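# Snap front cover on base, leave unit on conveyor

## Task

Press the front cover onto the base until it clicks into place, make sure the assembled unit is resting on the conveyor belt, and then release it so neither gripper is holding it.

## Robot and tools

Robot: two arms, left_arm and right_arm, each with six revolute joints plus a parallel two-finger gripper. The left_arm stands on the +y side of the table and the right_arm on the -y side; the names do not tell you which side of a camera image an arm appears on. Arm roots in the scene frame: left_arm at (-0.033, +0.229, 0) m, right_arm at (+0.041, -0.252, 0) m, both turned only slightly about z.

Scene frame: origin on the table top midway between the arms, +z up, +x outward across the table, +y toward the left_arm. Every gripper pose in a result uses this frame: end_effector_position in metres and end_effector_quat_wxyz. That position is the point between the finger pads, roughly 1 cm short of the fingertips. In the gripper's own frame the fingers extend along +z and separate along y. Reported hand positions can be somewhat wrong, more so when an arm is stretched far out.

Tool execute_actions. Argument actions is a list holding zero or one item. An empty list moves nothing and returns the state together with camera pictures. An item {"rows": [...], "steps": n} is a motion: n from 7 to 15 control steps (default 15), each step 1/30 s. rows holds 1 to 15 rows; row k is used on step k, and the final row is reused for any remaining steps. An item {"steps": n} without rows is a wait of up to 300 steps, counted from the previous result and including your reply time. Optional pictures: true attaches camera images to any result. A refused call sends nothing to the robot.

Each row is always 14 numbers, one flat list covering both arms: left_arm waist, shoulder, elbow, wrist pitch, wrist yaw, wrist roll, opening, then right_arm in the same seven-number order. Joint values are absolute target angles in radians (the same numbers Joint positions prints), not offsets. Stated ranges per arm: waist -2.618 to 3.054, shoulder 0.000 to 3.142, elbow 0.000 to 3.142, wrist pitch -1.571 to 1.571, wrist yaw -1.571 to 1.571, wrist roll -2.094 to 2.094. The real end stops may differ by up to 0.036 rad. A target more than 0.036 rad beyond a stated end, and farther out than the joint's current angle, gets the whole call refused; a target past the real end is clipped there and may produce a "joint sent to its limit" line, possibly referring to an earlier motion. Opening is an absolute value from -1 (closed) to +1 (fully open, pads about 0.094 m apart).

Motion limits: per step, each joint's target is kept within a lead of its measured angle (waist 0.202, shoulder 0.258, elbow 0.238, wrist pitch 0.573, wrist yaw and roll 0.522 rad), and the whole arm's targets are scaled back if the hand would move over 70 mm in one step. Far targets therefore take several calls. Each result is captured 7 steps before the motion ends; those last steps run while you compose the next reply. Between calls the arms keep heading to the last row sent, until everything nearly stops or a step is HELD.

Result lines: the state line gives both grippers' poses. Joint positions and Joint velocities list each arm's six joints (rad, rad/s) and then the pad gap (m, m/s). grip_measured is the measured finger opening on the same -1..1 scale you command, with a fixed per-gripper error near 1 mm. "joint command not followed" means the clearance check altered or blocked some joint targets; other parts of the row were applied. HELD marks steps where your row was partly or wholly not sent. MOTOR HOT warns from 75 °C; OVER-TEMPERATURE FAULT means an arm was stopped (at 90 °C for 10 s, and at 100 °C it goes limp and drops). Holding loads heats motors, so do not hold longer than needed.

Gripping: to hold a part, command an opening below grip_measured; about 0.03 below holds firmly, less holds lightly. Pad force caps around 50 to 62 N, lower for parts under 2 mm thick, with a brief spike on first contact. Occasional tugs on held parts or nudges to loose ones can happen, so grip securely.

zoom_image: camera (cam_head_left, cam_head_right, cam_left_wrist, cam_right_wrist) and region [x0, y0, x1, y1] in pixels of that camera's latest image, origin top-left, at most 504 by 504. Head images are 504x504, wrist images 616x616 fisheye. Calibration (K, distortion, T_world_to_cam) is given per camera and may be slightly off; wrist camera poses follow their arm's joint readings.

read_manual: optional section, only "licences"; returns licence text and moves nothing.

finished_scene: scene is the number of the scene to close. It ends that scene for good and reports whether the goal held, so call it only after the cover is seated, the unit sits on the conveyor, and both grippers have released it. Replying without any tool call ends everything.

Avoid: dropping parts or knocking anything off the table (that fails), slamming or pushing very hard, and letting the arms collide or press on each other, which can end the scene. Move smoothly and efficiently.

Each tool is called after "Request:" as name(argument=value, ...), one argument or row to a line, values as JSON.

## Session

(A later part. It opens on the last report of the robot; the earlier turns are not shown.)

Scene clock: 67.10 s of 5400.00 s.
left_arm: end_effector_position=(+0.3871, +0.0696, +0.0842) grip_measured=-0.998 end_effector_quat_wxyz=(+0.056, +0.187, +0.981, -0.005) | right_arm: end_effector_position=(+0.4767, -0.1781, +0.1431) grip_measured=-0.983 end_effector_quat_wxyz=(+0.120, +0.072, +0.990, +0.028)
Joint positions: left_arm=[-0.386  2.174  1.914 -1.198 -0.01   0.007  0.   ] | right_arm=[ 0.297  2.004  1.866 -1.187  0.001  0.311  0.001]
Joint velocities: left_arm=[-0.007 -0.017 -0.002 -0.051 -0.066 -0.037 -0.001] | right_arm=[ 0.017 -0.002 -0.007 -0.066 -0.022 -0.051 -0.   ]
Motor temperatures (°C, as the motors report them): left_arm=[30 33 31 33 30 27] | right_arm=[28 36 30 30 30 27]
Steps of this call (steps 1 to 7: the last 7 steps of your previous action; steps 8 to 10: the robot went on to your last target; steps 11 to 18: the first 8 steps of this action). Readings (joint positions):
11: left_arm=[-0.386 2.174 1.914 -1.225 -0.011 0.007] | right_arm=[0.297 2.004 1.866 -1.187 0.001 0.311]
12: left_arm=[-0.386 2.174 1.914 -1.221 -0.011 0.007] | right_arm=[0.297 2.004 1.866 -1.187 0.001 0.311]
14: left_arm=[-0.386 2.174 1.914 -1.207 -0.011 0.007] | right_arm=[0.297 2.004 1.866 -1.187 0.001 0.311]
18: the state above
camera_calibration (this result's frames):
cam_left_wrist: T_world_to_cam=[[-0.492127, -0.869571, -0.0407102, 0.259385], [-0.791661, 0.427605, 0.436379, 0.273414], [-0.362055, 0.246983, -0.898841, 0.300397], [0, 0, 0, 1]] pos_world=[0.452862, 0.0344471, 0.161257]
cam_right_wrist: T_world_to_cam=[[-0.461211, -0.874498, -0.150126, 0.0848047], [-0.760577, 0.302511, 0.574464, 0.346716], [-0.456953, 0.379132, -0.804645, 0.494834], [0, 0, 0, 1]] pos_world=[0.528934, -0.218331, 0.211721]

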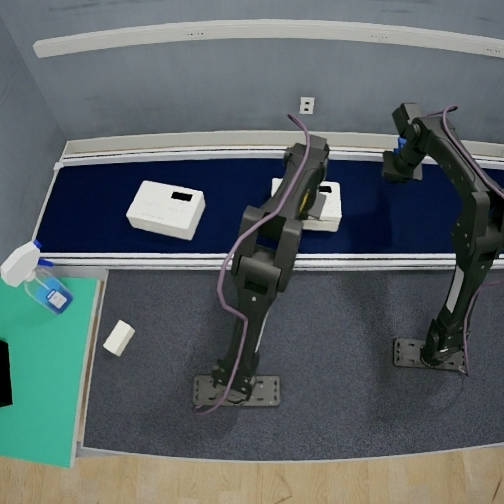

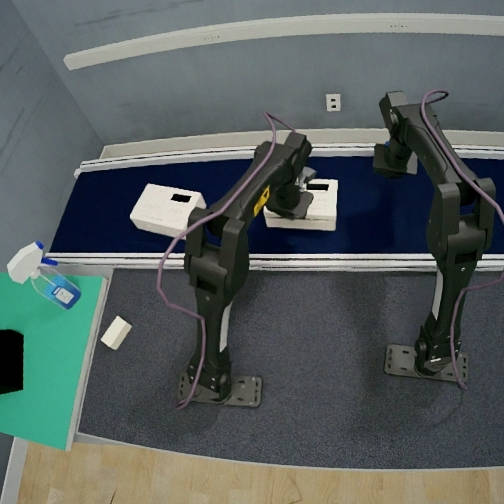

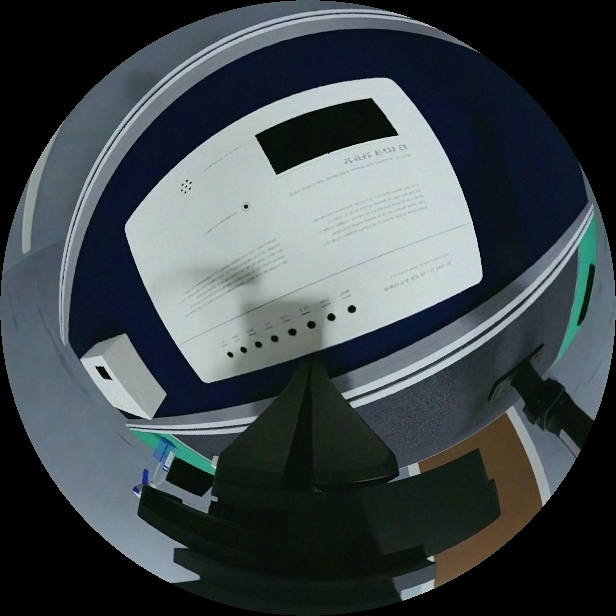

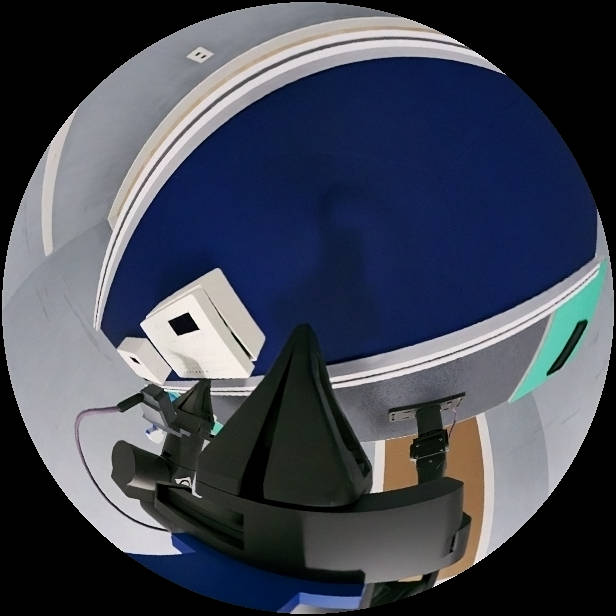

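Request:
execute_actions(
  actions=[
    {"rows":[[-0.394,2.174,1.92,-1.27,0,0,-1,0.4,2.05,1.9,-1.1,0,0.8,-1],[-0.394,2.174,1.92,-1.27,0,0,-1,0.4,2.05,1.9,-1.1,0,0.8,-1],[-0.394,2.174,1.92,-1.27,0,-0.5,-1,0.45,2.08,1.91,-1,0,1.2,-1],[-0.394,2.174,1.92,-1.27,0,-1.4,-1,0.5,2.1,1.92,-0.92,0,1.4,-1]],"steps":15},
  ],
)

Request:
execute_actions(
  actions=[
    {"rows":[[-0.394,2.174,1.92,-1.25,0,-1.4,-1,0.6,2.13,1.92,-0.92,0,1.4,-1]],"steps":15},
  ],
)

Request:
execute_actions(
  actions=[
    {"rows":[[-0.394,2.174,1.92,-1.23,0,-1.4,-1,0.6,2.19,1.92,-0.92,0,1.4,-1]],"steps":15},
  ],
  pictures=true,
)

Scene clock: 68.57 s of 5400.00 s.
left_arm: end_effector_position=(+0.3751, +0.0740, +0.0831) grip_measured=-0.998 end_effector_quat_wxyz=(+0.029, -0.097, +0.995, -0.010) | right_arm: end_effector_position=(+0.5019, -0.0728, +0.1233) grip_measured=-0.983 end_effector_quat_wxyz=(+0.141, +0.314, +0.932, +0.116)
Joint positions: left_arm=[-0.386  2.174  1.914 -1.25  -0.009 -0.564  0.   ] | right_arm=[ 0.5    2.101  1.895 -0.998  0.001  1.019  0.001]
Joint velocities: left_arm=[-0.002 -0.007  0.007 -0.11  -0.037 -2.85  -0.001] | right_arm=[ 0.706  0.32   0.007  0.593 -0.11   2.484  0.001]
Motor temperatures (°C, as the motors report them): left_arm=[30 33 31 33 30 27] | right_arm=[28 36 30 30 30 27]
Steps of this call (steps 1 to 7: the last 7 steps of your previous action; steps 8 to 15: the robot went on to your last target; steps 16 to 36: nothing new was sent; steps 37 to 44: the first 8 steps of this action). Readings (joint positions):
37: left_arm=[-0.386 2.174 1.914 -1.205 -0.010 0.006] | right_arm=[0.305 2.008 1.868 -1.183 0.005 0.384]
38: left_arm=[-0.386 2.174 1.914 -1.215 -0.010 0.006] | right_arm=[0.318 2.014 1.874 -1.173 0.007 0.467]
40: left_arm=[-0.386 2.174 1.914 -1.233 -0.010 -0.168] | right_arm=[0.371 2.040 1.885 -1.122 0.010 0.642]
44: the state above

Scene clock: 69.07 s of 5400.00 s.
left_arm: end_effector_position=(+0.3738, +0.0741, +0.0830) grip_measured=-0.998 end_effector_quat_wxyz=(+0.021, -0.474, +0.880, -0.019) | right_arm: end_effector_position=(+0.4923, -0.0163, +0.1160) grip_measured=-0.983 end_effector_quat_wxyz=(+0.119, +0.426, +0.882, +0.162)
Joint positions: left_arm=[-0.386  2.174  1.914 -1.255 -0.007 -1.357  0.   ] | right_arm=[ 0.608  2.128  1.895 -0.934 -0.004  1.379  0.001]
Joint velocities: left_arm=[-0.002  0.022 -0.012 -0.007  0.022 -0.242 -0.   ] | right_arm=[ 0.227  0.017 -0.012 -0.022 -0.037  0.198 -0.   ]
Motor temperatures (°C, as the motors report them): left_arm=[30 33 31 33 30 27] | right_arm=[28 36 30 30 30 27]
Steps of this call (steps 1 to 7: the last 7 steps of your previous action; steps 8 to 15: the first 8 steps of this action). Readings (joint positions):
8: left_arm=[-0.386 2.174 1.914 -1.258 -0.008 -1.217] | right_arm=[0.518 2.119 1.895 -0.943 -0.007 1.330]
9: left_arm=[-0.386 2.174 1.914 -1.257 -0.008 -1.253] | right_arm=[0.523 2.120 1.895 -0.941 -0.002 1.343]
11: left_arm=[-0.386 2.174 1.914 -1.256 -0.007 -1.304] | right_arm=[0.552 2.123 1.895 -0.937 -0.000 1.361]
15: the state above

Scene clock: 69.57 s of 5400.00 s.
left_arm: end_effector_position=(+0.3779, +0.0724, +0.0833) grip_measured=-0.998 end_effector_quat_wxyz=(+0.026, -0.489, +0.872, -0.026) | right_arm: end_effector_position=(+0.4987, -0.0142, +0.0923) grip_measured=-0.983 end_effector_quat_wxyz=(+0.108, +0.434, +0.881, +0.152)
Joint positions: left_arm=[-0.386  2.174  1.914 -1.237 -0.007 -1.392  0.   ] | right_arm=[ 0.605  2.189  1.908 -0.915 -0.006  1.392  0.001]
Joint velocities: left_arm=[-0.027 -0.017 -0.002  0.007  0.007 -0.007 -0.   ] | right_arm=[-0.002  0.002  0.027  0.037 -0.037  0.022  0.   ]
Motor temperatures (°C, as the motors report them): left_arm=[30 34 31 33 30 27] | right_arm=[28 36 30 30 30 27]
Steps of this call (steps 1 to 7: the last 7 steps of your previous action; steps 8 to 15: the first 8 steps of this action). Readings (joint positions):
8: left_arm=[-0.386 2.174 1.914 -1.252 -0.007 -1.387] | right_arm=[0.607 2.134 1.898 -0.933 -0.006 1.390]
9: left_arm=[-0.386 2.174 1.914 -1.249 -0.007 -1.388] | right_arm=[0.606 2.142 1.903 -0.931 -0.006 1.390]
11: left_arm=[-0.386 2.174 1.914 -1.243 -0.007 -1.390] | right_arm=[0.605 2.163 1.905 -0.924 -0.006 1.390]
15: the state above
camera_calibration (this result's frames):
cam_left_wrist: T_world_to_cam=[[0.769307, -0.636564, 0.0543512, -0.244251], [-0.570573, -0.646291, 0.50671, 0.253736], [-0.287426, -0.420826, -0.860402, 0.312558], [0, 0, 0, 1]] pos_world=[0.422516, 0.140039, 0.15363]
cam_right_wrist: T_world_to_cam=[[-0.895171, -0.262679, -0.360095, 0.475214], [-0.445719, 0.524123, 0.725693, 0.175273], [-0.00189053, 0.81012, -0.58626, 0.160946], [0, 0, 0, 1]] pos_world=[0.503825, -0.0974215, 0.138284]

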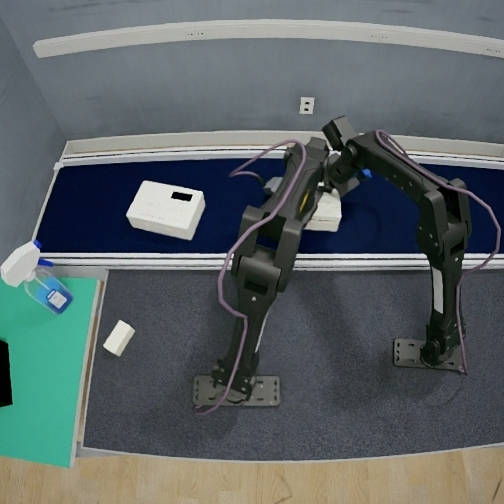

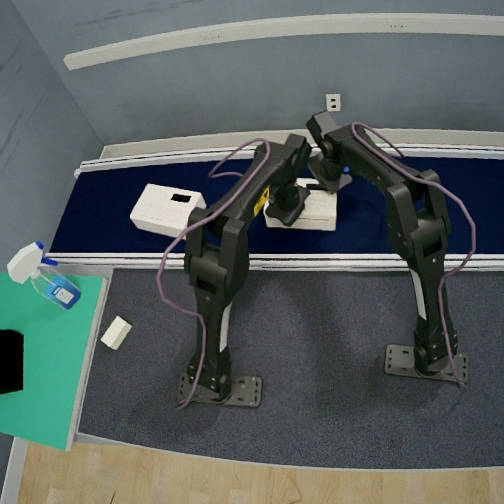

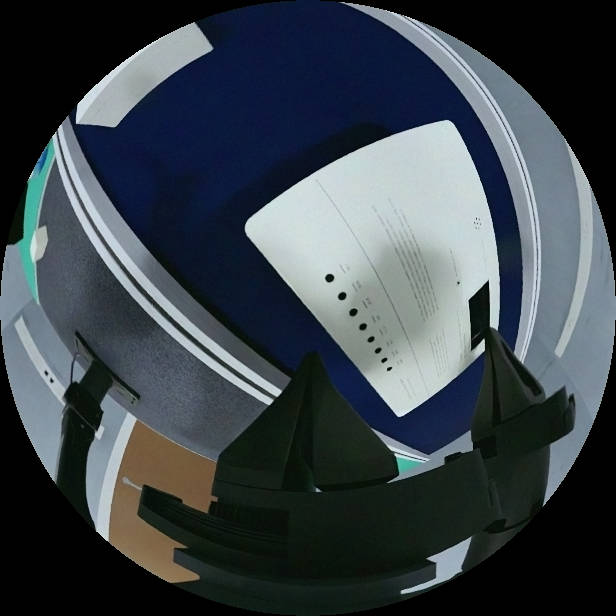

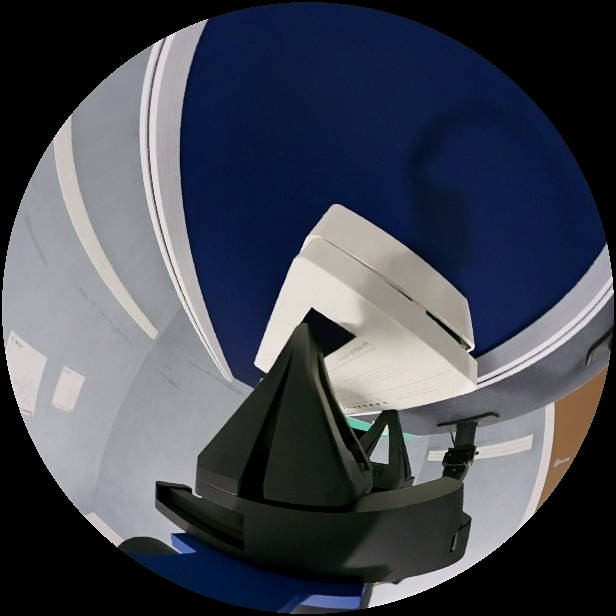

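Request:
execute_actions(
  actions=[
    {"rows":[[-0.394,2.174,1.92,-1.22,0,-1.4,-1,0.6,2.22,1.92,-0.88,0,1.4,-1],[-0.394,2.174,1.92,-1.22,0,-1.4,-1,0.6,2.24,1.92,-0.88,0,1.4,-1],[-0.394,2.174,1.92,-1.21,0,-1.4,-1,0.6,2.26,1.92,-0.88,0,1.4,-1],[-0.394,2.174,1.92,-1.2,0,-1.4,-1,0.6,2.27,1.92,-0.88,0,1.4,-1]],"steps":12},
  ],
)

Request:
execute_actions(
  actions=[
    {"rows":[[-0.394,2.18,1.92,-1.17,0,-1.4,-1,0.6,2.27,1.92,-0.88,0,1.4,-1],[-0.394,2.18,1.92,-1.14,0,-1.4,-1,0.6,2.27,1.92,-0.88,0,1.4,-1],[-0.394,2.18,1.92,-1.11,0,-1.4,-1,0.6,2.27,1.92,-0.88,0,1.4,-1]],"steps":15},
  ],
  pictures=true,
)

Request:
zoom_image(
  camera="cam_right_wrist",
  region=[240,180,500,440],
)

Scene clock: 70.20 s of 5400.00 s.
left_arm: end_effector_position=(+0.3817, +0.0710, +0.0837) grip_measured=-0.998 end_effector_quat_wxyz=(+0.031, -0.489, +0.871, -0.033) | right_arm: end_effector_position=(+0.5083, -0.0093, +0.0883) grip_measured=-0.983 end_effector_quat_wxyz=(+0.116, +0.434, +0.879, +0.162)
Joint positions: left_arm=[-0.386  2.174  1.914 -1.221 -0.007 -1.393  0.   ] | right_arm=[ 0.605  2.212  1.92  -0.877 -0.006  1.393  0.001]
Joint velocities: left_arm=[-0.017 -0.002 -0.007  0.154 -0.051 -0.037 -0.   ] | right_arm=[-0.007  0.115  0.09   0.359 -0.007 -0.022  0.   ]
Motor temperatures (°C, as the motors report them): left_arm=[30 34 31 33 30 27] | right_arm=[28 36 30 30 30 27]
Steps of this call (steps 1 to 7: the last 7 steps of your previous action; steps 8 to 14: the robot went on to your last target; steps 15 to 19: the first 5 steps of this action). Readings (joint positions):
15: left_arm=[-0.386 2.174 1.914 -1.233 -0.007 -1.393] | right_arm=[0.605 2.193 1.909 -0.913 -0.006 1.392]
16: left_arm=[-0.386 2.174 1.914 -1.231 -0.007 -1.393] | right_arm=[0.605 2.197 1.909 -0.907 -0.006 1.392]
18: left_arm=[-0.386 2.174 1.914 -1.225 -0.007 -1.393] | right_arm=[0.605 2.207 1.916 -0.888 -0.006 1.393]
19: the state above

Scene clock: 70.70 s of 5400.00 s.
left_arm: end_effector_position=(+0.3899, +0.0677, +0.0846) grip_measured=-0.998 end_effector_quat_wxyz=(+0.042, -0.490, +0.869, -0.047) | right_arm: end_effector_position=(+0.5114, -0.0085, +0.0882) grip_measured=-0.983 end_effector_quat_wxyz=(+0.119, +0.434, +0.878, +0.166)
Joint positions: left_arm=[-0.386  2.174  1.914 -1.185 -0.006 -1.396  0.   ] | right_arm=[ 0.604  2.216  1.923 -0.866 -0.006  1.393  0.001]
Joint velocities: left_arm=[-0.007 -0.007  0.007  0.037 -0.037 -0.051 -0.001] | right_arm=[ 0.007 -0.002 -0.017  0.007 -0.066  0.007 -0.   ]
Motor temperatures (°C, as the motors report them): left_arm=[30 34 31 33 30 27] | right_arm=[28 36 30 30 30 27]
Steps of this call (steps 1 to 7: the last 7 steps of your previous action; steps 8 to 15: the first 8 steps of this action). Readings (joint positions):
8: left_arm=[-0.386 2.174 1.914 -1.203 -0.007 -1.393] | right_arm=[0.605 2.216 1.923 -0.872 -0.006 1.393]
9: left_arm=[-0.386 2.174 1.914 -1.195 -0.006 -1.394] | right_arm=[0.605 2.216 1.923 -0.872 -0.006 1.393]
11: left_arm=[-0.386 2.174 1.914 -1.187 -0.006 -1.394] | right_arm=[0.605 2.216 1.923 -0.869 -0.006 1.393]
15: the state above
camera_calibration (this result's frames):
cam_left_wrist: T_world_to_cam=[[0.767887, -0.632136, 0.103698, -0.260421], [-0.592175, -0.638761, 0.491237, 0.266086], [-0.24429, -0.438622, -0.864831, 0.299874], [0, 0, 0, 1]] pos_world=[0.4308, 0.136874, 0.155634]
cam_right_wrist: T_world_to_cam=[[-0.883785, -0.254402, -0.392688, 0.48368], [-0.467528, 0.513311, 0.719673, 0.192453], [0.0184847, 0.819629, -0.572596, 0.14239], [0, 0, 0, 1]] pos_world=[0.514815, -0.0924459, 0.132963]

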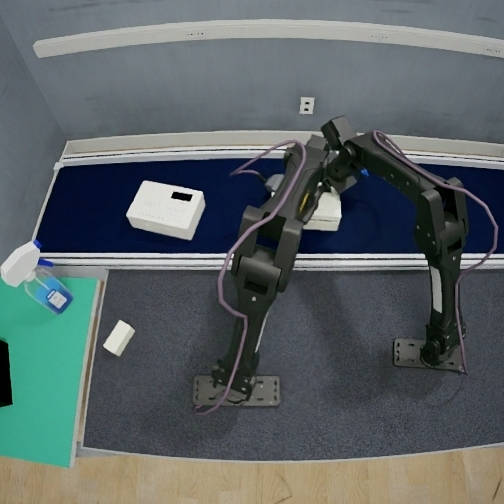

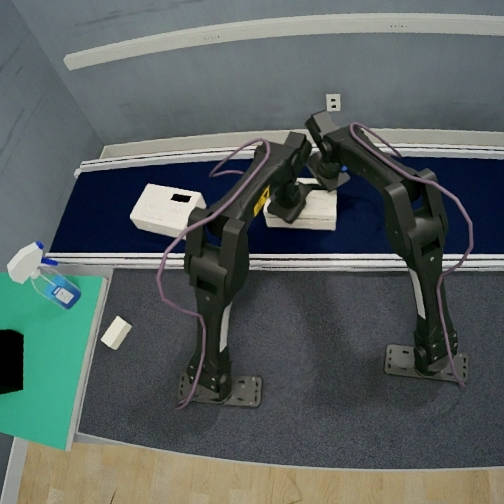

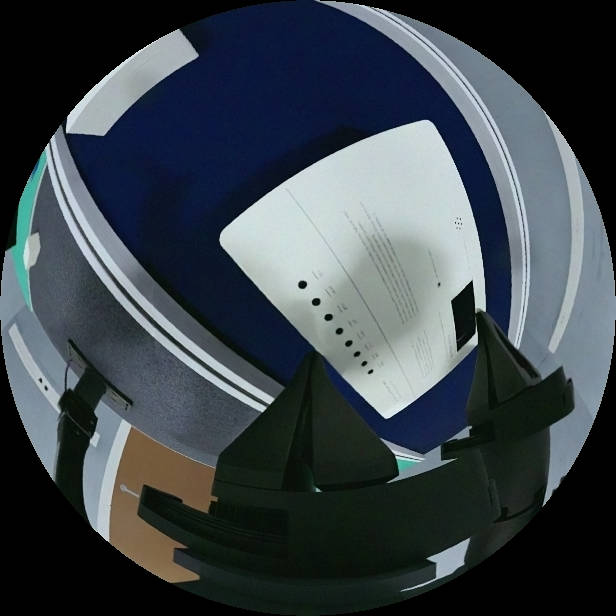

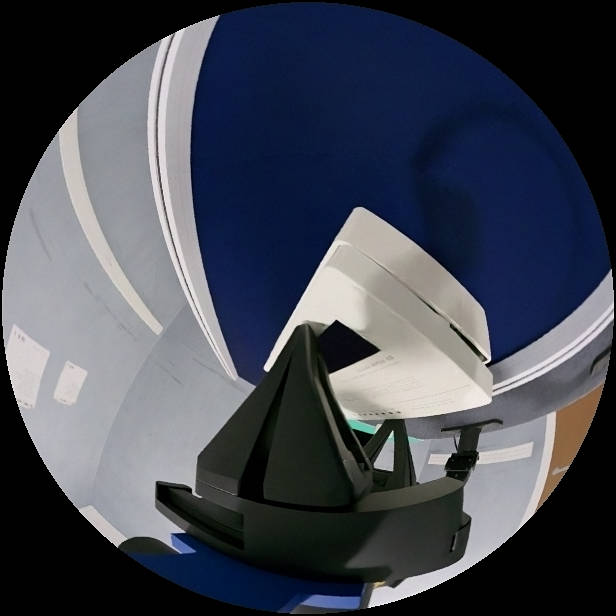

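Region (240, 180, 500, 440) of cam_right_wrist's 616x616 image, scaled by 1.938, with more detail than that image has.

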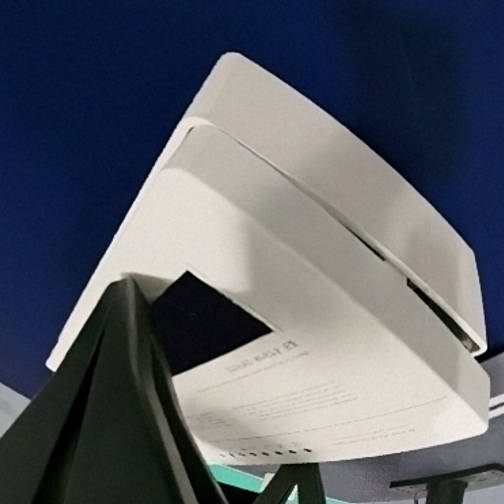

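Request:
execute_actions(
  actions=[
    {"rows":[[-0.41,2.19,1.94,-1.06,0,-1.4,-1,0.59,2.3,1.92,-0.88,0,1.4,-1],[-0.42,2.2,1.95,-1.0,0,-1.4,-1,0.59,2.31,1.92,-0.88,0,1.4,-1]],"steps":15},
  ],
  pictures=true,
)

Request:
zoom_image(
  camera="cam_right_wrist",
  region=[240,180,500,440],
)

Scene clock: 71.20 s of 5400.00 s.
left_arm: end_effector_position=(+0.3895, +0.0679, +0.0846) grip_measured=-0.998 end_effector_quat_wxyz=(+0.042, -0.490, +0.869, -0.046) | right_arm: end_effector_position=(+0.5149, -0.0079, +0.0868) grip_measured=-0.983 end_effector_quat_wxyz=(+0.119, +0.435, +0.877, +0.169)
Joint positions: left_arm=[-0.386  2.174  1.914 -1.187 -0.006 -1.396  0.   ] | right_arm=[ 0.6    2.228  1.934 -0.861 -0.011  1.393  0.001]
Joint velocities: left_arm=[ 0.002 -0.012 -0.017 -0.007 -0.007 -0.066  0.   ] | right_arm=[-0.012 -0.022 -0.002 -0.007  0.007  0.007  0.   ]
Motor temperatures (°C, as the motors report them): left_arm=[30 34 31 33 30 27] | right_arm=[28 36 30 30 30 27]
Kept back: nothing.
A step of this action was HELD (marked below), so the last 7 steps of it were dropped. An arm can still carry out its HELD step.
Steps of this call (steps 1 to 7: the last 7 steps of your previous action; steps 8 to 15: the first 8 steps of this action). Readings (joint positions):
8: left_arm=[-0.386 2.174 1.914 -1.187 -0.006 -1.396] | right_arm=[0.604 2.219 1.923 -0.865 -0.006 1.393] HELD
9: left_arm=[-0.386 2.174 1.914 -1.187 -0.006 -1.396] | right_arm=[0.603 2.221 1.926 -0.867 -0.008 1.393] HELD
10: left_arm=[-0.386 2.174 1.914 -1.187 -0.006 -1.396] | right_arm=[0.602 2.224 1.929 -0.866 -0.008 1.393] HELD
11: left_arm=[-0.386 2.174 1.914 -1.187 -0.006 -1.396] | right_arm=[0.602 2.226 1.932 -0.864 -0.010 1.393] HELD
12: left_arm=[-0.386 2.174 1.914 -1.187 -0.006 -1.396] | right_arm=[0.601 2.227 1.933 -0.863 -0.010 1.393] HELD
13: left_arm=[-0.386 2.174 1.914 -1.187 -0.006 -1.396] | right_arm=[0.601 2.228 1.934 -0.862 -0.011 1.393] HELD
14: left_arm=[-0.386 2.174 1.914 -1.187 -0.006 -1.396] | right_arm=[0.600 2.228 1.934 -0.861 -0.011 1.393] HELD
15: the state above HELD
joint command not followed: on one or more control steps a check withheld the commanded joint targets of the left arm, and it was not sent them on those steps. On the call's last step the targets were still withheld.
cause: the commanded joint targets would bring a part of the robot too close to another arm (this arm's wrist (the part past joint 4) and the other arm's wrist (the part past joint 4)); next, command targets that bring no part of the robot closer to that arm.
camera_calibration (this result's frames):
cam_left_wrist: T_world_to_cam=[[0.768515, -0.631602, 0.102291, -0.260223], [-0.590977, -0.639435, 0.491802, 0.265519], [-0.245215, -0.438408, -0.864678, 0.300139], [0, 0, 0, 1]] pos_world=[0.4305, 0.137009, 0.155559]
cam_right_wrist: T_world_to_cam=[[-0.883474, -0.250389, -0.395952, 0.486603], [-0.468012, 0.509452, 0.722097, 0.194799], [0.0209138, 0.823264, -0.567273, 0.139357], [0, 0, 0, 1]] pos_world=[0.518156, -0.0921283, 0.131061]

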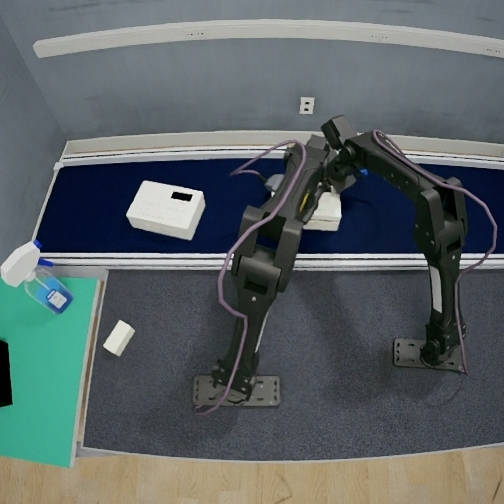

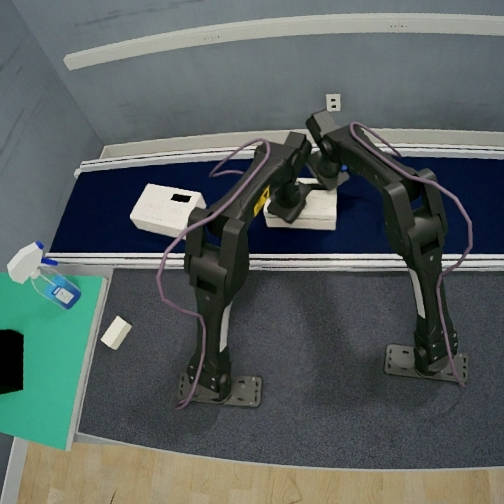

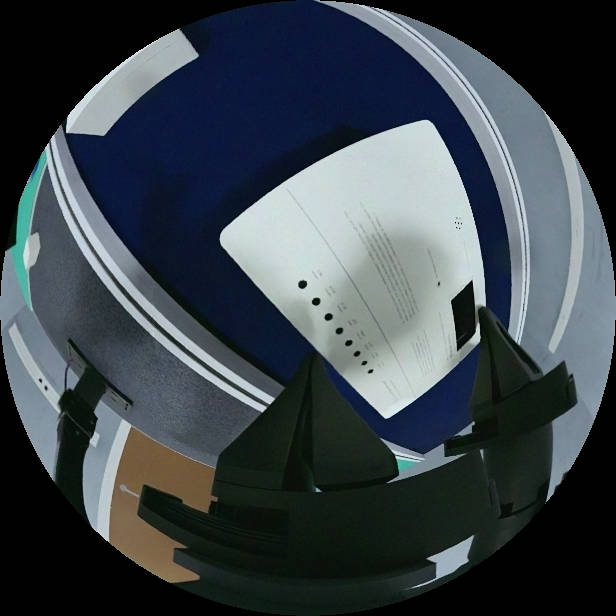

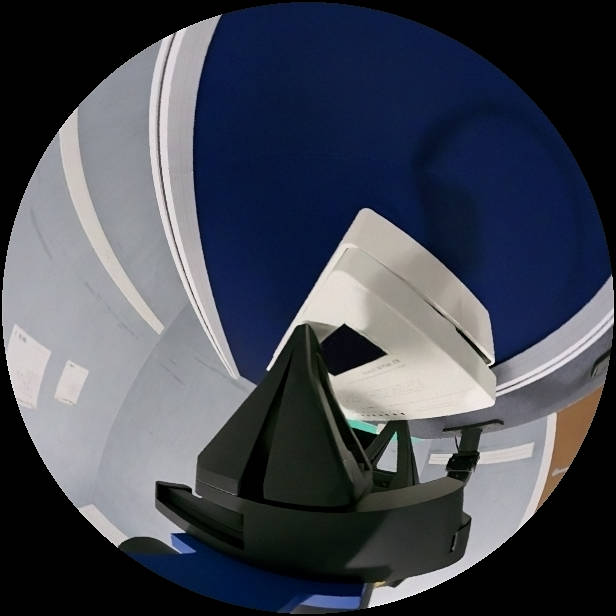

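Region (240, 180, 500, 440) of cam_right_wrist's 616x616 image, scaled by 1.938, with more detail than that image has.

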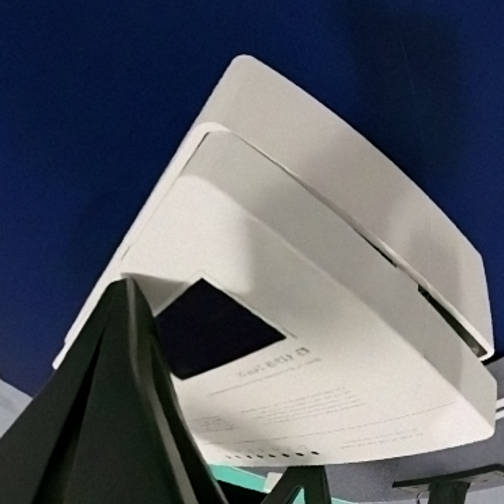

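Request:
execute_actions(
  actions=[
    {"rows":[[-0.386,2.17,1.91,-1.05,0,-1.4,-1,0.6,2.29,1.9,-0.9,0,1.4,-1],[-0.386,2.17,1.91,-0.97,0,-1.4,-1,0.6,2.29,1.9,-0.9,0,1.4,-1]],"steps":15},
  ],
  pictures=true,
)

Request:
zoom_image(
  camera="cam_right_wrist",
  region=[240,180,500,440],
)

Scene clock: 71.77 s of 5400.00 s.
left_arm: end_effector_position=(+0.3971, +0.0650, +0.0857) grip_measured=-0.998 end_effector_quat_wxyz=(+0.052, -0.490, +0.868, -0.059) | right_arm: end_effector_position=(+0.5209, -0.0089, +0.0877) grip_measured=-0.983 end_effector_quat_wxyz=(+0.130, +0.436, +0.874, +0.172)
Joint positions: left_arm=[-0.386  2.174  1.914 -1.154 -0.006 -1.397  0.   ] | right_arm=[ 0.599  2.23   1.934 -0.84   0.003  1.393  0.001]
Joint velocities: left_arm=[ 0.012 -0.002 -0.002  0.3    0.007 -0.11  -0.001] | right_arm=[-0.032  0.042  0.012  0.183  0.11   0.022  0.   ]
Motor temperatures (°C, as the motors report them): left_arm=[30 34 31 33 30 27] | right_arm=[28 36 30 30 30 27]
Kept back: nothing.
A step of this action was HELD (marked below), so the last 7 steps of it were dropped. An arm can still carry out its HELD step.
Steps of this call (steps 1 to 9: nothing new was sent; steps 10 to 17: the first 8 steps of this action). Readings (joint positions):
10: left_arm=[-0.386 2.174 1.914 -1.186 -0.006 -1.396] | right_arm=[0.600 2.225 1.935 -0.861 -0.012 1.393] HELD
11: left_arm=[-0.386 2.174 1.914 -1.185 -0.006 -1.396] | right_arm=[0.600 2.225 1.935 -0.861 -0.012 1.393]
13: left_arm=[-0.386 2.174 1.914 -1.181 -0.006 -1.396] | right_arm=[0.600 2.227 1.934 -0.860 -0.012 1.393]
17: the state above
joint command not followed: on one or more control steps a check withheld the commanded joint targets of the right arm, and it was not sent them on those steps.
cause: the commanded joint targets would bring a part of the robot too close to another arm (this arm's wrist (the part past joint 4) and the other arm's wrist (the part past joint 4)); next, command targets that bring no part of the robot closer to that arm.
camera_calibration (this result's frames):
cam_left_wrist: T_world_to_cam=[[0.765632, -0.629318, 0.133289, -0.26963], [-0.605114, -0.63427, 0.481185, 0.273731], [-0.218277, -0.449065, -0.866427, 0.291837], [0, 0, 0, 1]] pos_world=[0.435777, 0.13499, 0.157079]
cam_right_wrist: T_world_to_cam=[[-0.876104, -0.244733, -0.415389, 0.489856], [-0.480422, 0.515458, 0.709576, 0.205119], [0.0404592, 0.821224, -0.56917, 0.13052], [0, 0, 0, 1]] pos_world=[0.522427, -0.0930326, 0.132221]

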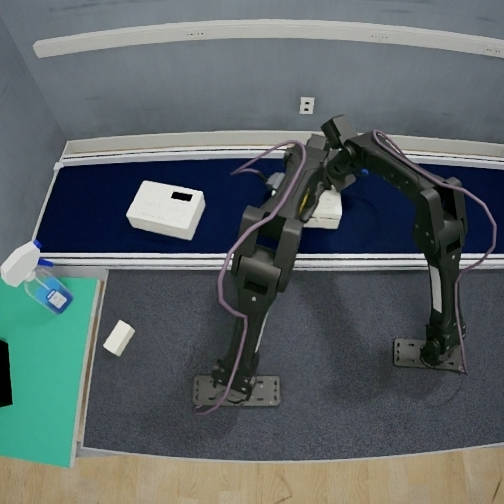

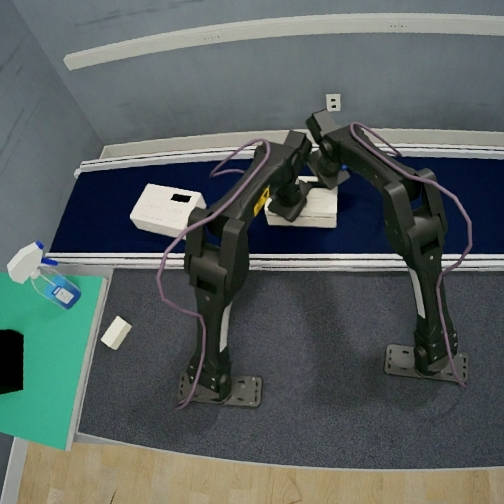

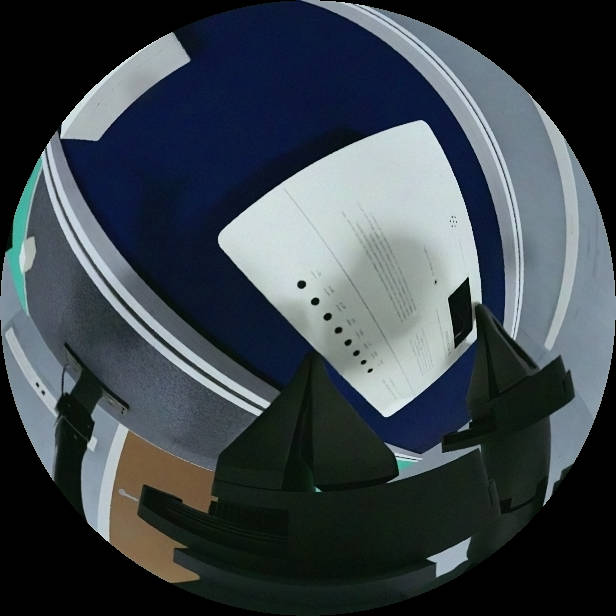

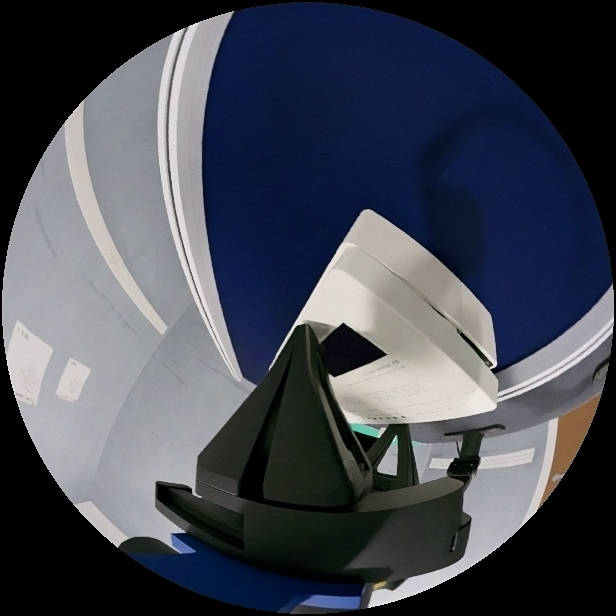

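Region (240, 180, 500, 440) of cam_right_wrist's 616x616 image, scaled by 1.938, with more detail than that image has.

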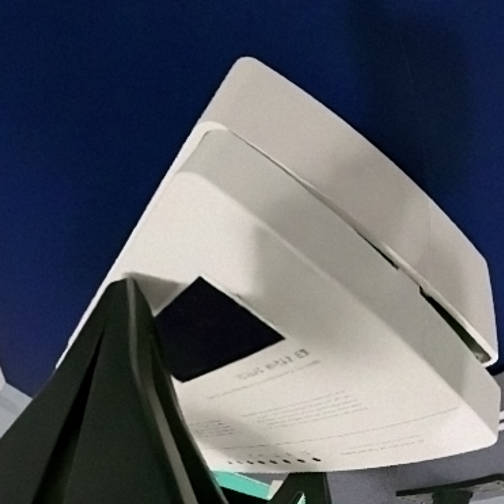

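Request:
execute_actions(
  actions=[
    {"rows":[[-0.386,2.17,1.91,-1.25,0,-1.4,-1,0.58,2.1,1.92,-0.86,0,1.4,-1],[-0.386,2.15,1.91,-1.3,0,-1.4,-1,0.56,2.05,1.92,-0.9,0,1.4,-1],[-0.386,2.1,1.91,-1.3,0,-1.4,-1,0.5,2,1.9,-1,0,1.4,-1],[-0.386,2.0,1.85,-1.3,0,-1,-1,0.4,2,1.9,-1,0,1.4,-1],[-0.4,1.6,1.5,-1.3,0,0,-1,0.36,2,1.88,-1.1,0,1.2,-1]],"steps":15},
  ],
)

Request:
execute_actions(
  actions=[
    {"rows":[[-0.55,1.4,0.9,0,-0.3,1.53,-0.5,0.36,2,1.88,-1.1,0,1.2,-1]],"steps":15},
  ],
)

Request:
execute_actions(
  actions=[
    {"rows":[[-0.598,1.6,0.5,1.2,-0.5,1.53,-0.5,0.36,2,1.88,-1.1,0,1.2,-1]],"steps":15},
  ],
)

Request:
execute_actions(
  actions=[
    {"rows":[[-0.598,1.9,0.5,1.4,-0.5,1.53,-0.5,0.36,2,1.88,-1.1,0,1.2,-1]],"steps":15},
  ],
)

Request:
execute_actions(
  actions=[
    {"rows":[[-0.598,2.105,0.51,1.52,-0.5,1.53,-0.5,0.36,2,1.88,-1.1,0,1.2,-1]],"steps":15},
  ],
)

Request:
execute_actions(
  actions=[
    {"steps":12},
  ],
  pictures=true,
)

Scene clock: 73.67 s of 5400.00 s.
left_arm: end_effector_position=(+0.3176, +0.0952, +0.1108) grip_measured=-0.998 end_effector_quat_wxyz=(+0.029, -0.311, +0.950, -0.020) | right_arm: end_effector_position=(+0.5199, -0.0879, +0.1482) grip_measured=-0.983 end_effector_quat_wxyz=(+0.153, +0.462, +0.857, +0.169)
Joint positions: left_arm=[-0.387  1.904  1.626 -1.223 -0.006 -1.004  0.   ] | right_arm=[ 0.456  2.063  1.9   -0.948 -0.007  1.316  0.001]
Joint velocities: left_arm=[-0.012 -2.059 -1.878 -0.462  0.007  2.484 -0.001] | right_arm=[-1.106 -0.564  0.012 -0.696 -0.037 -0.667  0.001]
Motor temperatures (°C, as the motors report them): left_arm=[30 34 31 33 30 27] | right_arm=[28 36 30 30 30 27]
Steps of this call (steps 1 to 49: nothing new was sent; steps 50 to 57: the first 8 steps of this action). Readings (joint positions):
50: left_arm=[-0.386 2.174 1.914 -1.123 -0.006 -1.399] | right_arm=[0.591 2.224 1.930 -0.804 0.021 1.393]
51: left_arm=[-0.386 2.174 1.914 -1.148 -0.006 -1.399] | right_arm=[0.589 2.205 1.918 -0.817 0.016 1.393]
53: left_arm=[-0.386 2.149 1.897 -1.191 -0.006 -1.340] | right_arm=[0.572 2.154 1.901 -0.865 0.005 1.393]
57: the state above

Scene clock: 74.17 s of 5400.00 s.
left_arm: end_effector_position=(+0.3099, +0.0723, +0.1344) grip_measured=-0.502 end_effector_quat_wxyz=(+0.335, +0.412, +0.842, +0.094) | right_arm: end_effector_position=(+0.4991, -0.1431, +0.1532) grip_measured=-0.983 end_effector_quat_wxyz=(+0.135, +0.465, +0.867, +0.119)
Joint positions: left_arm=[-0.557  1.404  0.946 -0.435 -0.232  0.451  0.023] | right_arm=[ 0.362  2.011  1.883 -1.08   0.001  1.216  0.001]
Joint velocities: left_arm=[ 0.027  0.222 -1.326  2.41  -0.388  2.879 -0.001] | right_arm=[-0.002 -0.017  0.002 -0.066 -0.022 -0.022  0.001]
Motor temperatures (°C, as the motors report them): left_arm=[30 34 31 33 30 27] | right_arm=[28 36 30 30 30 27]
Steps of this call (steps 1 to 7: the last 7 steps of your previous action; steps 8 to 15: the first 8 steps of this action). Readings (joint positions):
8: left_arm=[-0.408 1.537 1.468 -1.211 -0.054 -0.244] | right_arm=[0.328 2.011 1.891 -1.055 0.008 1.230]
9: left_arm=[-0.444 1.492 1.383 -1.084 -0.110 -0.146] | right_arm=[0.336 2.011 1.887 -1.062 0.008 1.226]
11: left_arm=[-0.523 1.421 1.222 -0.864 -0.171 0.052] | right_arm=[0.352 2.011 1.883 -1.073 0.005 1.221]
15: the state above

Scene clock: 74.67 s of 5400.00 s.
left_arm: end_effector_position=(+0.3450, +0.0774, +0.0857) grip_measured=-0.502 end_effector_quat_wxyz=(+0.396, +0.636, +0.533, +0.394) | right_arm: end_effector_position=(+0.4985, -0.1432, +0.1529) grip_measured=-0.983 end_effector_quat_wxyz=(+0.135, +0.463, +0.868, +0.118)
Joint positions: left_arm=[-0.59   1.632  0.478  0.724 -0.445  1.461  0.023] | right_arm=[ 0.362  2.011  1.883 -1.083  0.001  1.212  0.001]
Joint velocities: left_arm=[ 0.007  0.051 -0.266  1.59  -0.212  0.3    0.   ] | right_arm=[-0.002 -0.002 -0.007 -0.095 -0.007  0.022 -0.001]
Motor temperatures (°C, as the motors report them): left_arm=[30 34 31 33 30 27] | right_arm=[28 36 30 30 30 27]
Steps of this call (steps 1 to 7: the last 7 steps of your previous action; steps 8 to 15: the first 8 steps of this action). Readings (joint positions):
8: left_arm=[-0.562 1.432 0.853 0.012 -0.310 1.220] | right_arm=[0.362 2.011 1.883 -1.082 0.001 1.213]
9: left_arm=[-0.570 1.458 0.800 0.163 -0.349 1.280] | right_arm=[0.362 2.011 1.883 -1.083 0.001 1.213]
11: left_arm=[-0.584 1.537 0.661 0.415 -0.398 1.369] | right_arm=[0.362 2.011 1.883 -1.083 0.001 1.212]
15: the state above

Scene clock: 75.17 s of 5400.00 s.
left_arm: end_effector_position=(+0.3766, +0.0649, +0.1135) grip_measured=-0.502 end_effector_quat_wxyz=(+0.499, +0.541, +0.498, +0.458) | right_arm: end_effector_position=(+0.4984, -0.1432, +0.1529) grip_measured=-0.983 end_effector_quat_wxyz=(+0.134, +0.463, +0.868, +0.118)
Joint positions: left_arm=[-0.59   1.914  0.501  1.32  -0.487  1.526  0.023] | right_arm=[ 0.362  2.011  1.883 -1.083  0.001  1.212  0.001]
Joint velocities: left_arm=[-0.012  0.007 -0.017  0.286 -0.081 -0.022  0.001] | right_arm=[-0.012 -0.002  0.002 -0.022 -0.007  0.022 -0.   ]
Motor temperatures (°C, as the motors report them): left_arm=[30 34 31 33 30 27] | right_arm=[28 36 30 30 30 27]
Steps of this call (steps 1 to 7: the last 7 steps of your previous action; steps 8 to 15: the first 8 steps of this action). Readings (joint positions):
8: left_arm=[-0.590 1.648 0.482 1.162 -0.482 1.515] | right_arm=[0.362 2.011 1.883 -1.083 0.001 1.212]
9: left_arm=[-0.590 1.711 0.495 1.244 -0.485 1.516] | right_arm=[0.362 2.011 1.883 -1.083 0.001 1.212]
11: left_arm=[-0.590 1.835 0.505 1.309 -0.485 1.519] | right_arm=[0.362 2.011 1.883 -1.083 0.001 1.212]
15: the state above

Scene clock: 75.67 s of 5400.00 s.
left_arm: end_effector_position=(+0.3782, +0.0650, +0.0823) grip_measured=-0.501 end_effector_quat_wxyz=(+0.501, +0.537, +0.498, +0.461) | right_arm: end_effector_position=(+0.4984, -0.1432, +0.1529) grip_measured=-0.983 end_effector_quat_wxyz=(+0.134, +0.463, +0.868, +0.118)
Joint positions: left_arm=[-0.591  2.096  0.509  1.505 -0.495  1.527  0.023] | right_arm=[ 0.362  2.011  1.883 -1.083  0.001  1.212  0.001]
Joint velocities: left_arm=[-0.007  0.012 -0.012  0.125  0.007 -0.022 -0.   ] | right_arm=[ 0.002  0.002  0.007 -0.051 -0.037 -0.022 -0.   ]
Motor temperatures (°C, as the motors report them): left_arm=[30 34 31 33 30 27] | right_arm=[28 36 30 30 30 27]
Steps of this call (steps 1 to 7: the last 7 steps of your previous action; steps 8 to 15: the first 8 steps of this action). Readings (joint positions):
8: left_arm=[-0.590 1.937 0.502 1.418 -0.490 1.528] | right_arm=[0.362 2.011 1.883 -1.083 0.001 1.212]
9: left_arm=[-0.590 1.979 0.508 1.462 -0.490 1.528] | right_arm=[0.362 2.011 1.883 -1.083 0.001 1.212]
11: left_arm=[-0.590 2.061 0.509 1.483 -0.490 1.528] | right_arm=[0.362 2.011 1.883 -1.083 0.001 1.212]
15: the state above

Scene clock: 76.07 s of 5400.00 s.
left_arm: end_effector_position=(+0.3784, +0.0649, +0.0850) grip_measured=-0.501 end_effector_quat_wxyz=(+0.505, +0.533, +0.497, +0.462) | right_arm: end_effector_position=(+0.4984, -0.1432, +0.1529) grip_measured=-0.983 end_effector_quat_wxyz=(+0.134, +0.463, +0.868, +0.118)
Joint positions: left_arm=[-0.591  2.096  0.509  1.517 -0.495  1.528  0.023] | right_arm=[ 0.362  2.011  1.883 -1.083  0.001  1.212  0.001]
Joint velocities: left_arm=[-0.007 -0.017  0.002 -0.037  0.095  0.007  0.   ] | right_arm=[ 0.007 -0.007  0.007  0.007 -0.007 -0.022 -0.   ]
Motor temperatures (°C, as the motors report them): left_arm=[30 34 31 34 30 27] | right_arm=[28 36 30 30 30 27]
Kept back: nothing.
Steps of this call (steps 1 to 7: the last 7 steps of your previous action; steps 8 to 12: the robot went on to your last target). Readings (joint positions):
1: left_arm=[-0.591 2.096 0.509 1.508 -0.495 1.527] | right_arm=[0.362 2.011 1.883 -1.083 0.001 1.212]
2: left_arm=[-0.591 2.096 0.509 1.510 -0.495 1.527] | right_arm=[0.362 2.011 1.883 -1.083 0.001 1.212]
4: left_arm=[-0.591 2.096 0.509 1.513 -0.495 1.528] | right_arm=[0.362 2.011 1.883 -1.083 0.001 1.212]
8: left_arm=[-0.591 2.096 0.509 1.516 -0.495 1.528] | right_arm=[0.362 2.011 1.883 -1.083 0.001 1.212]
12: the state above
camera_calibration (this result's frames):
cam_left_wrist: T_world_to_cam=[[-0.0368518, 0.135735, -0.99006, 0.0942505], [-0.457335, 0.878604, 0.137477, 0.137835], [0.888531, 0.457855, 0.029698, -0.266697], [0, 0, 0, 1]] pos_world=[0.303479, -0.0117871, 0.0822848]
cam_right_wrist: T_world_to_cam=[[-0.910193, -0.218466, -0.351883, 0.475416], [-0.408973, 0.608402, 0.680139, 0.199454], [0.0654986, 0.762968, -0.64311, 0.269328], [0, 0, 0, 1]] pos_world=[0.496651, -0.222975, 0.204842]

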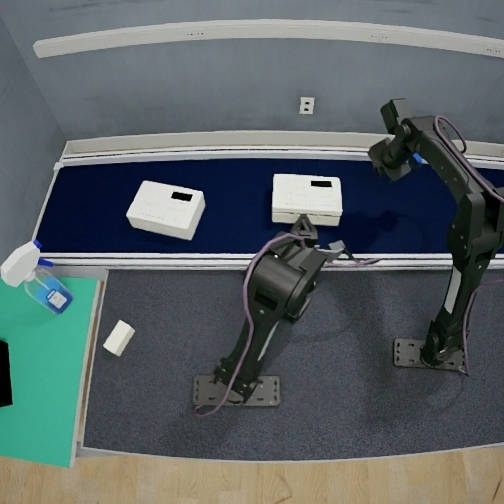

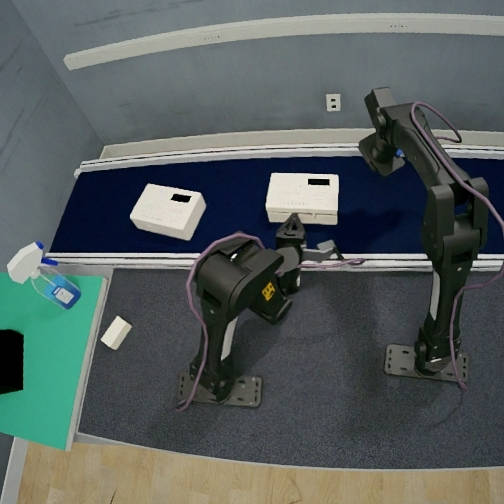

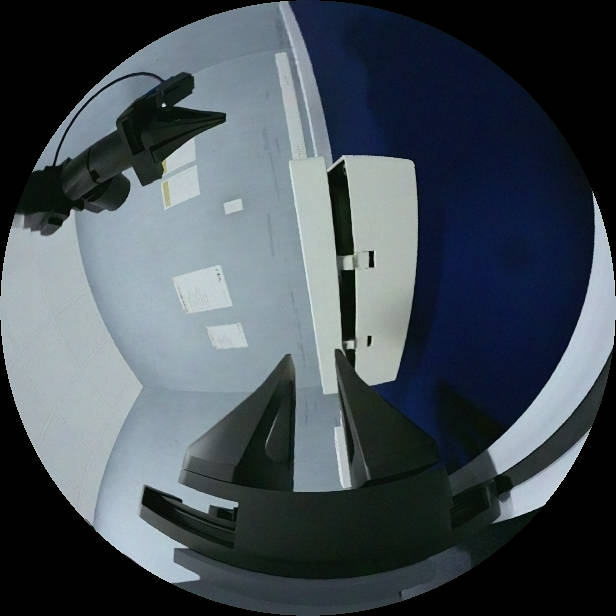

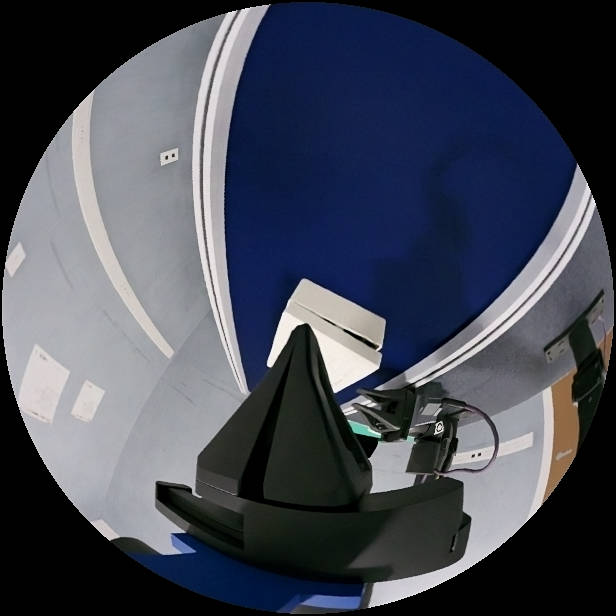

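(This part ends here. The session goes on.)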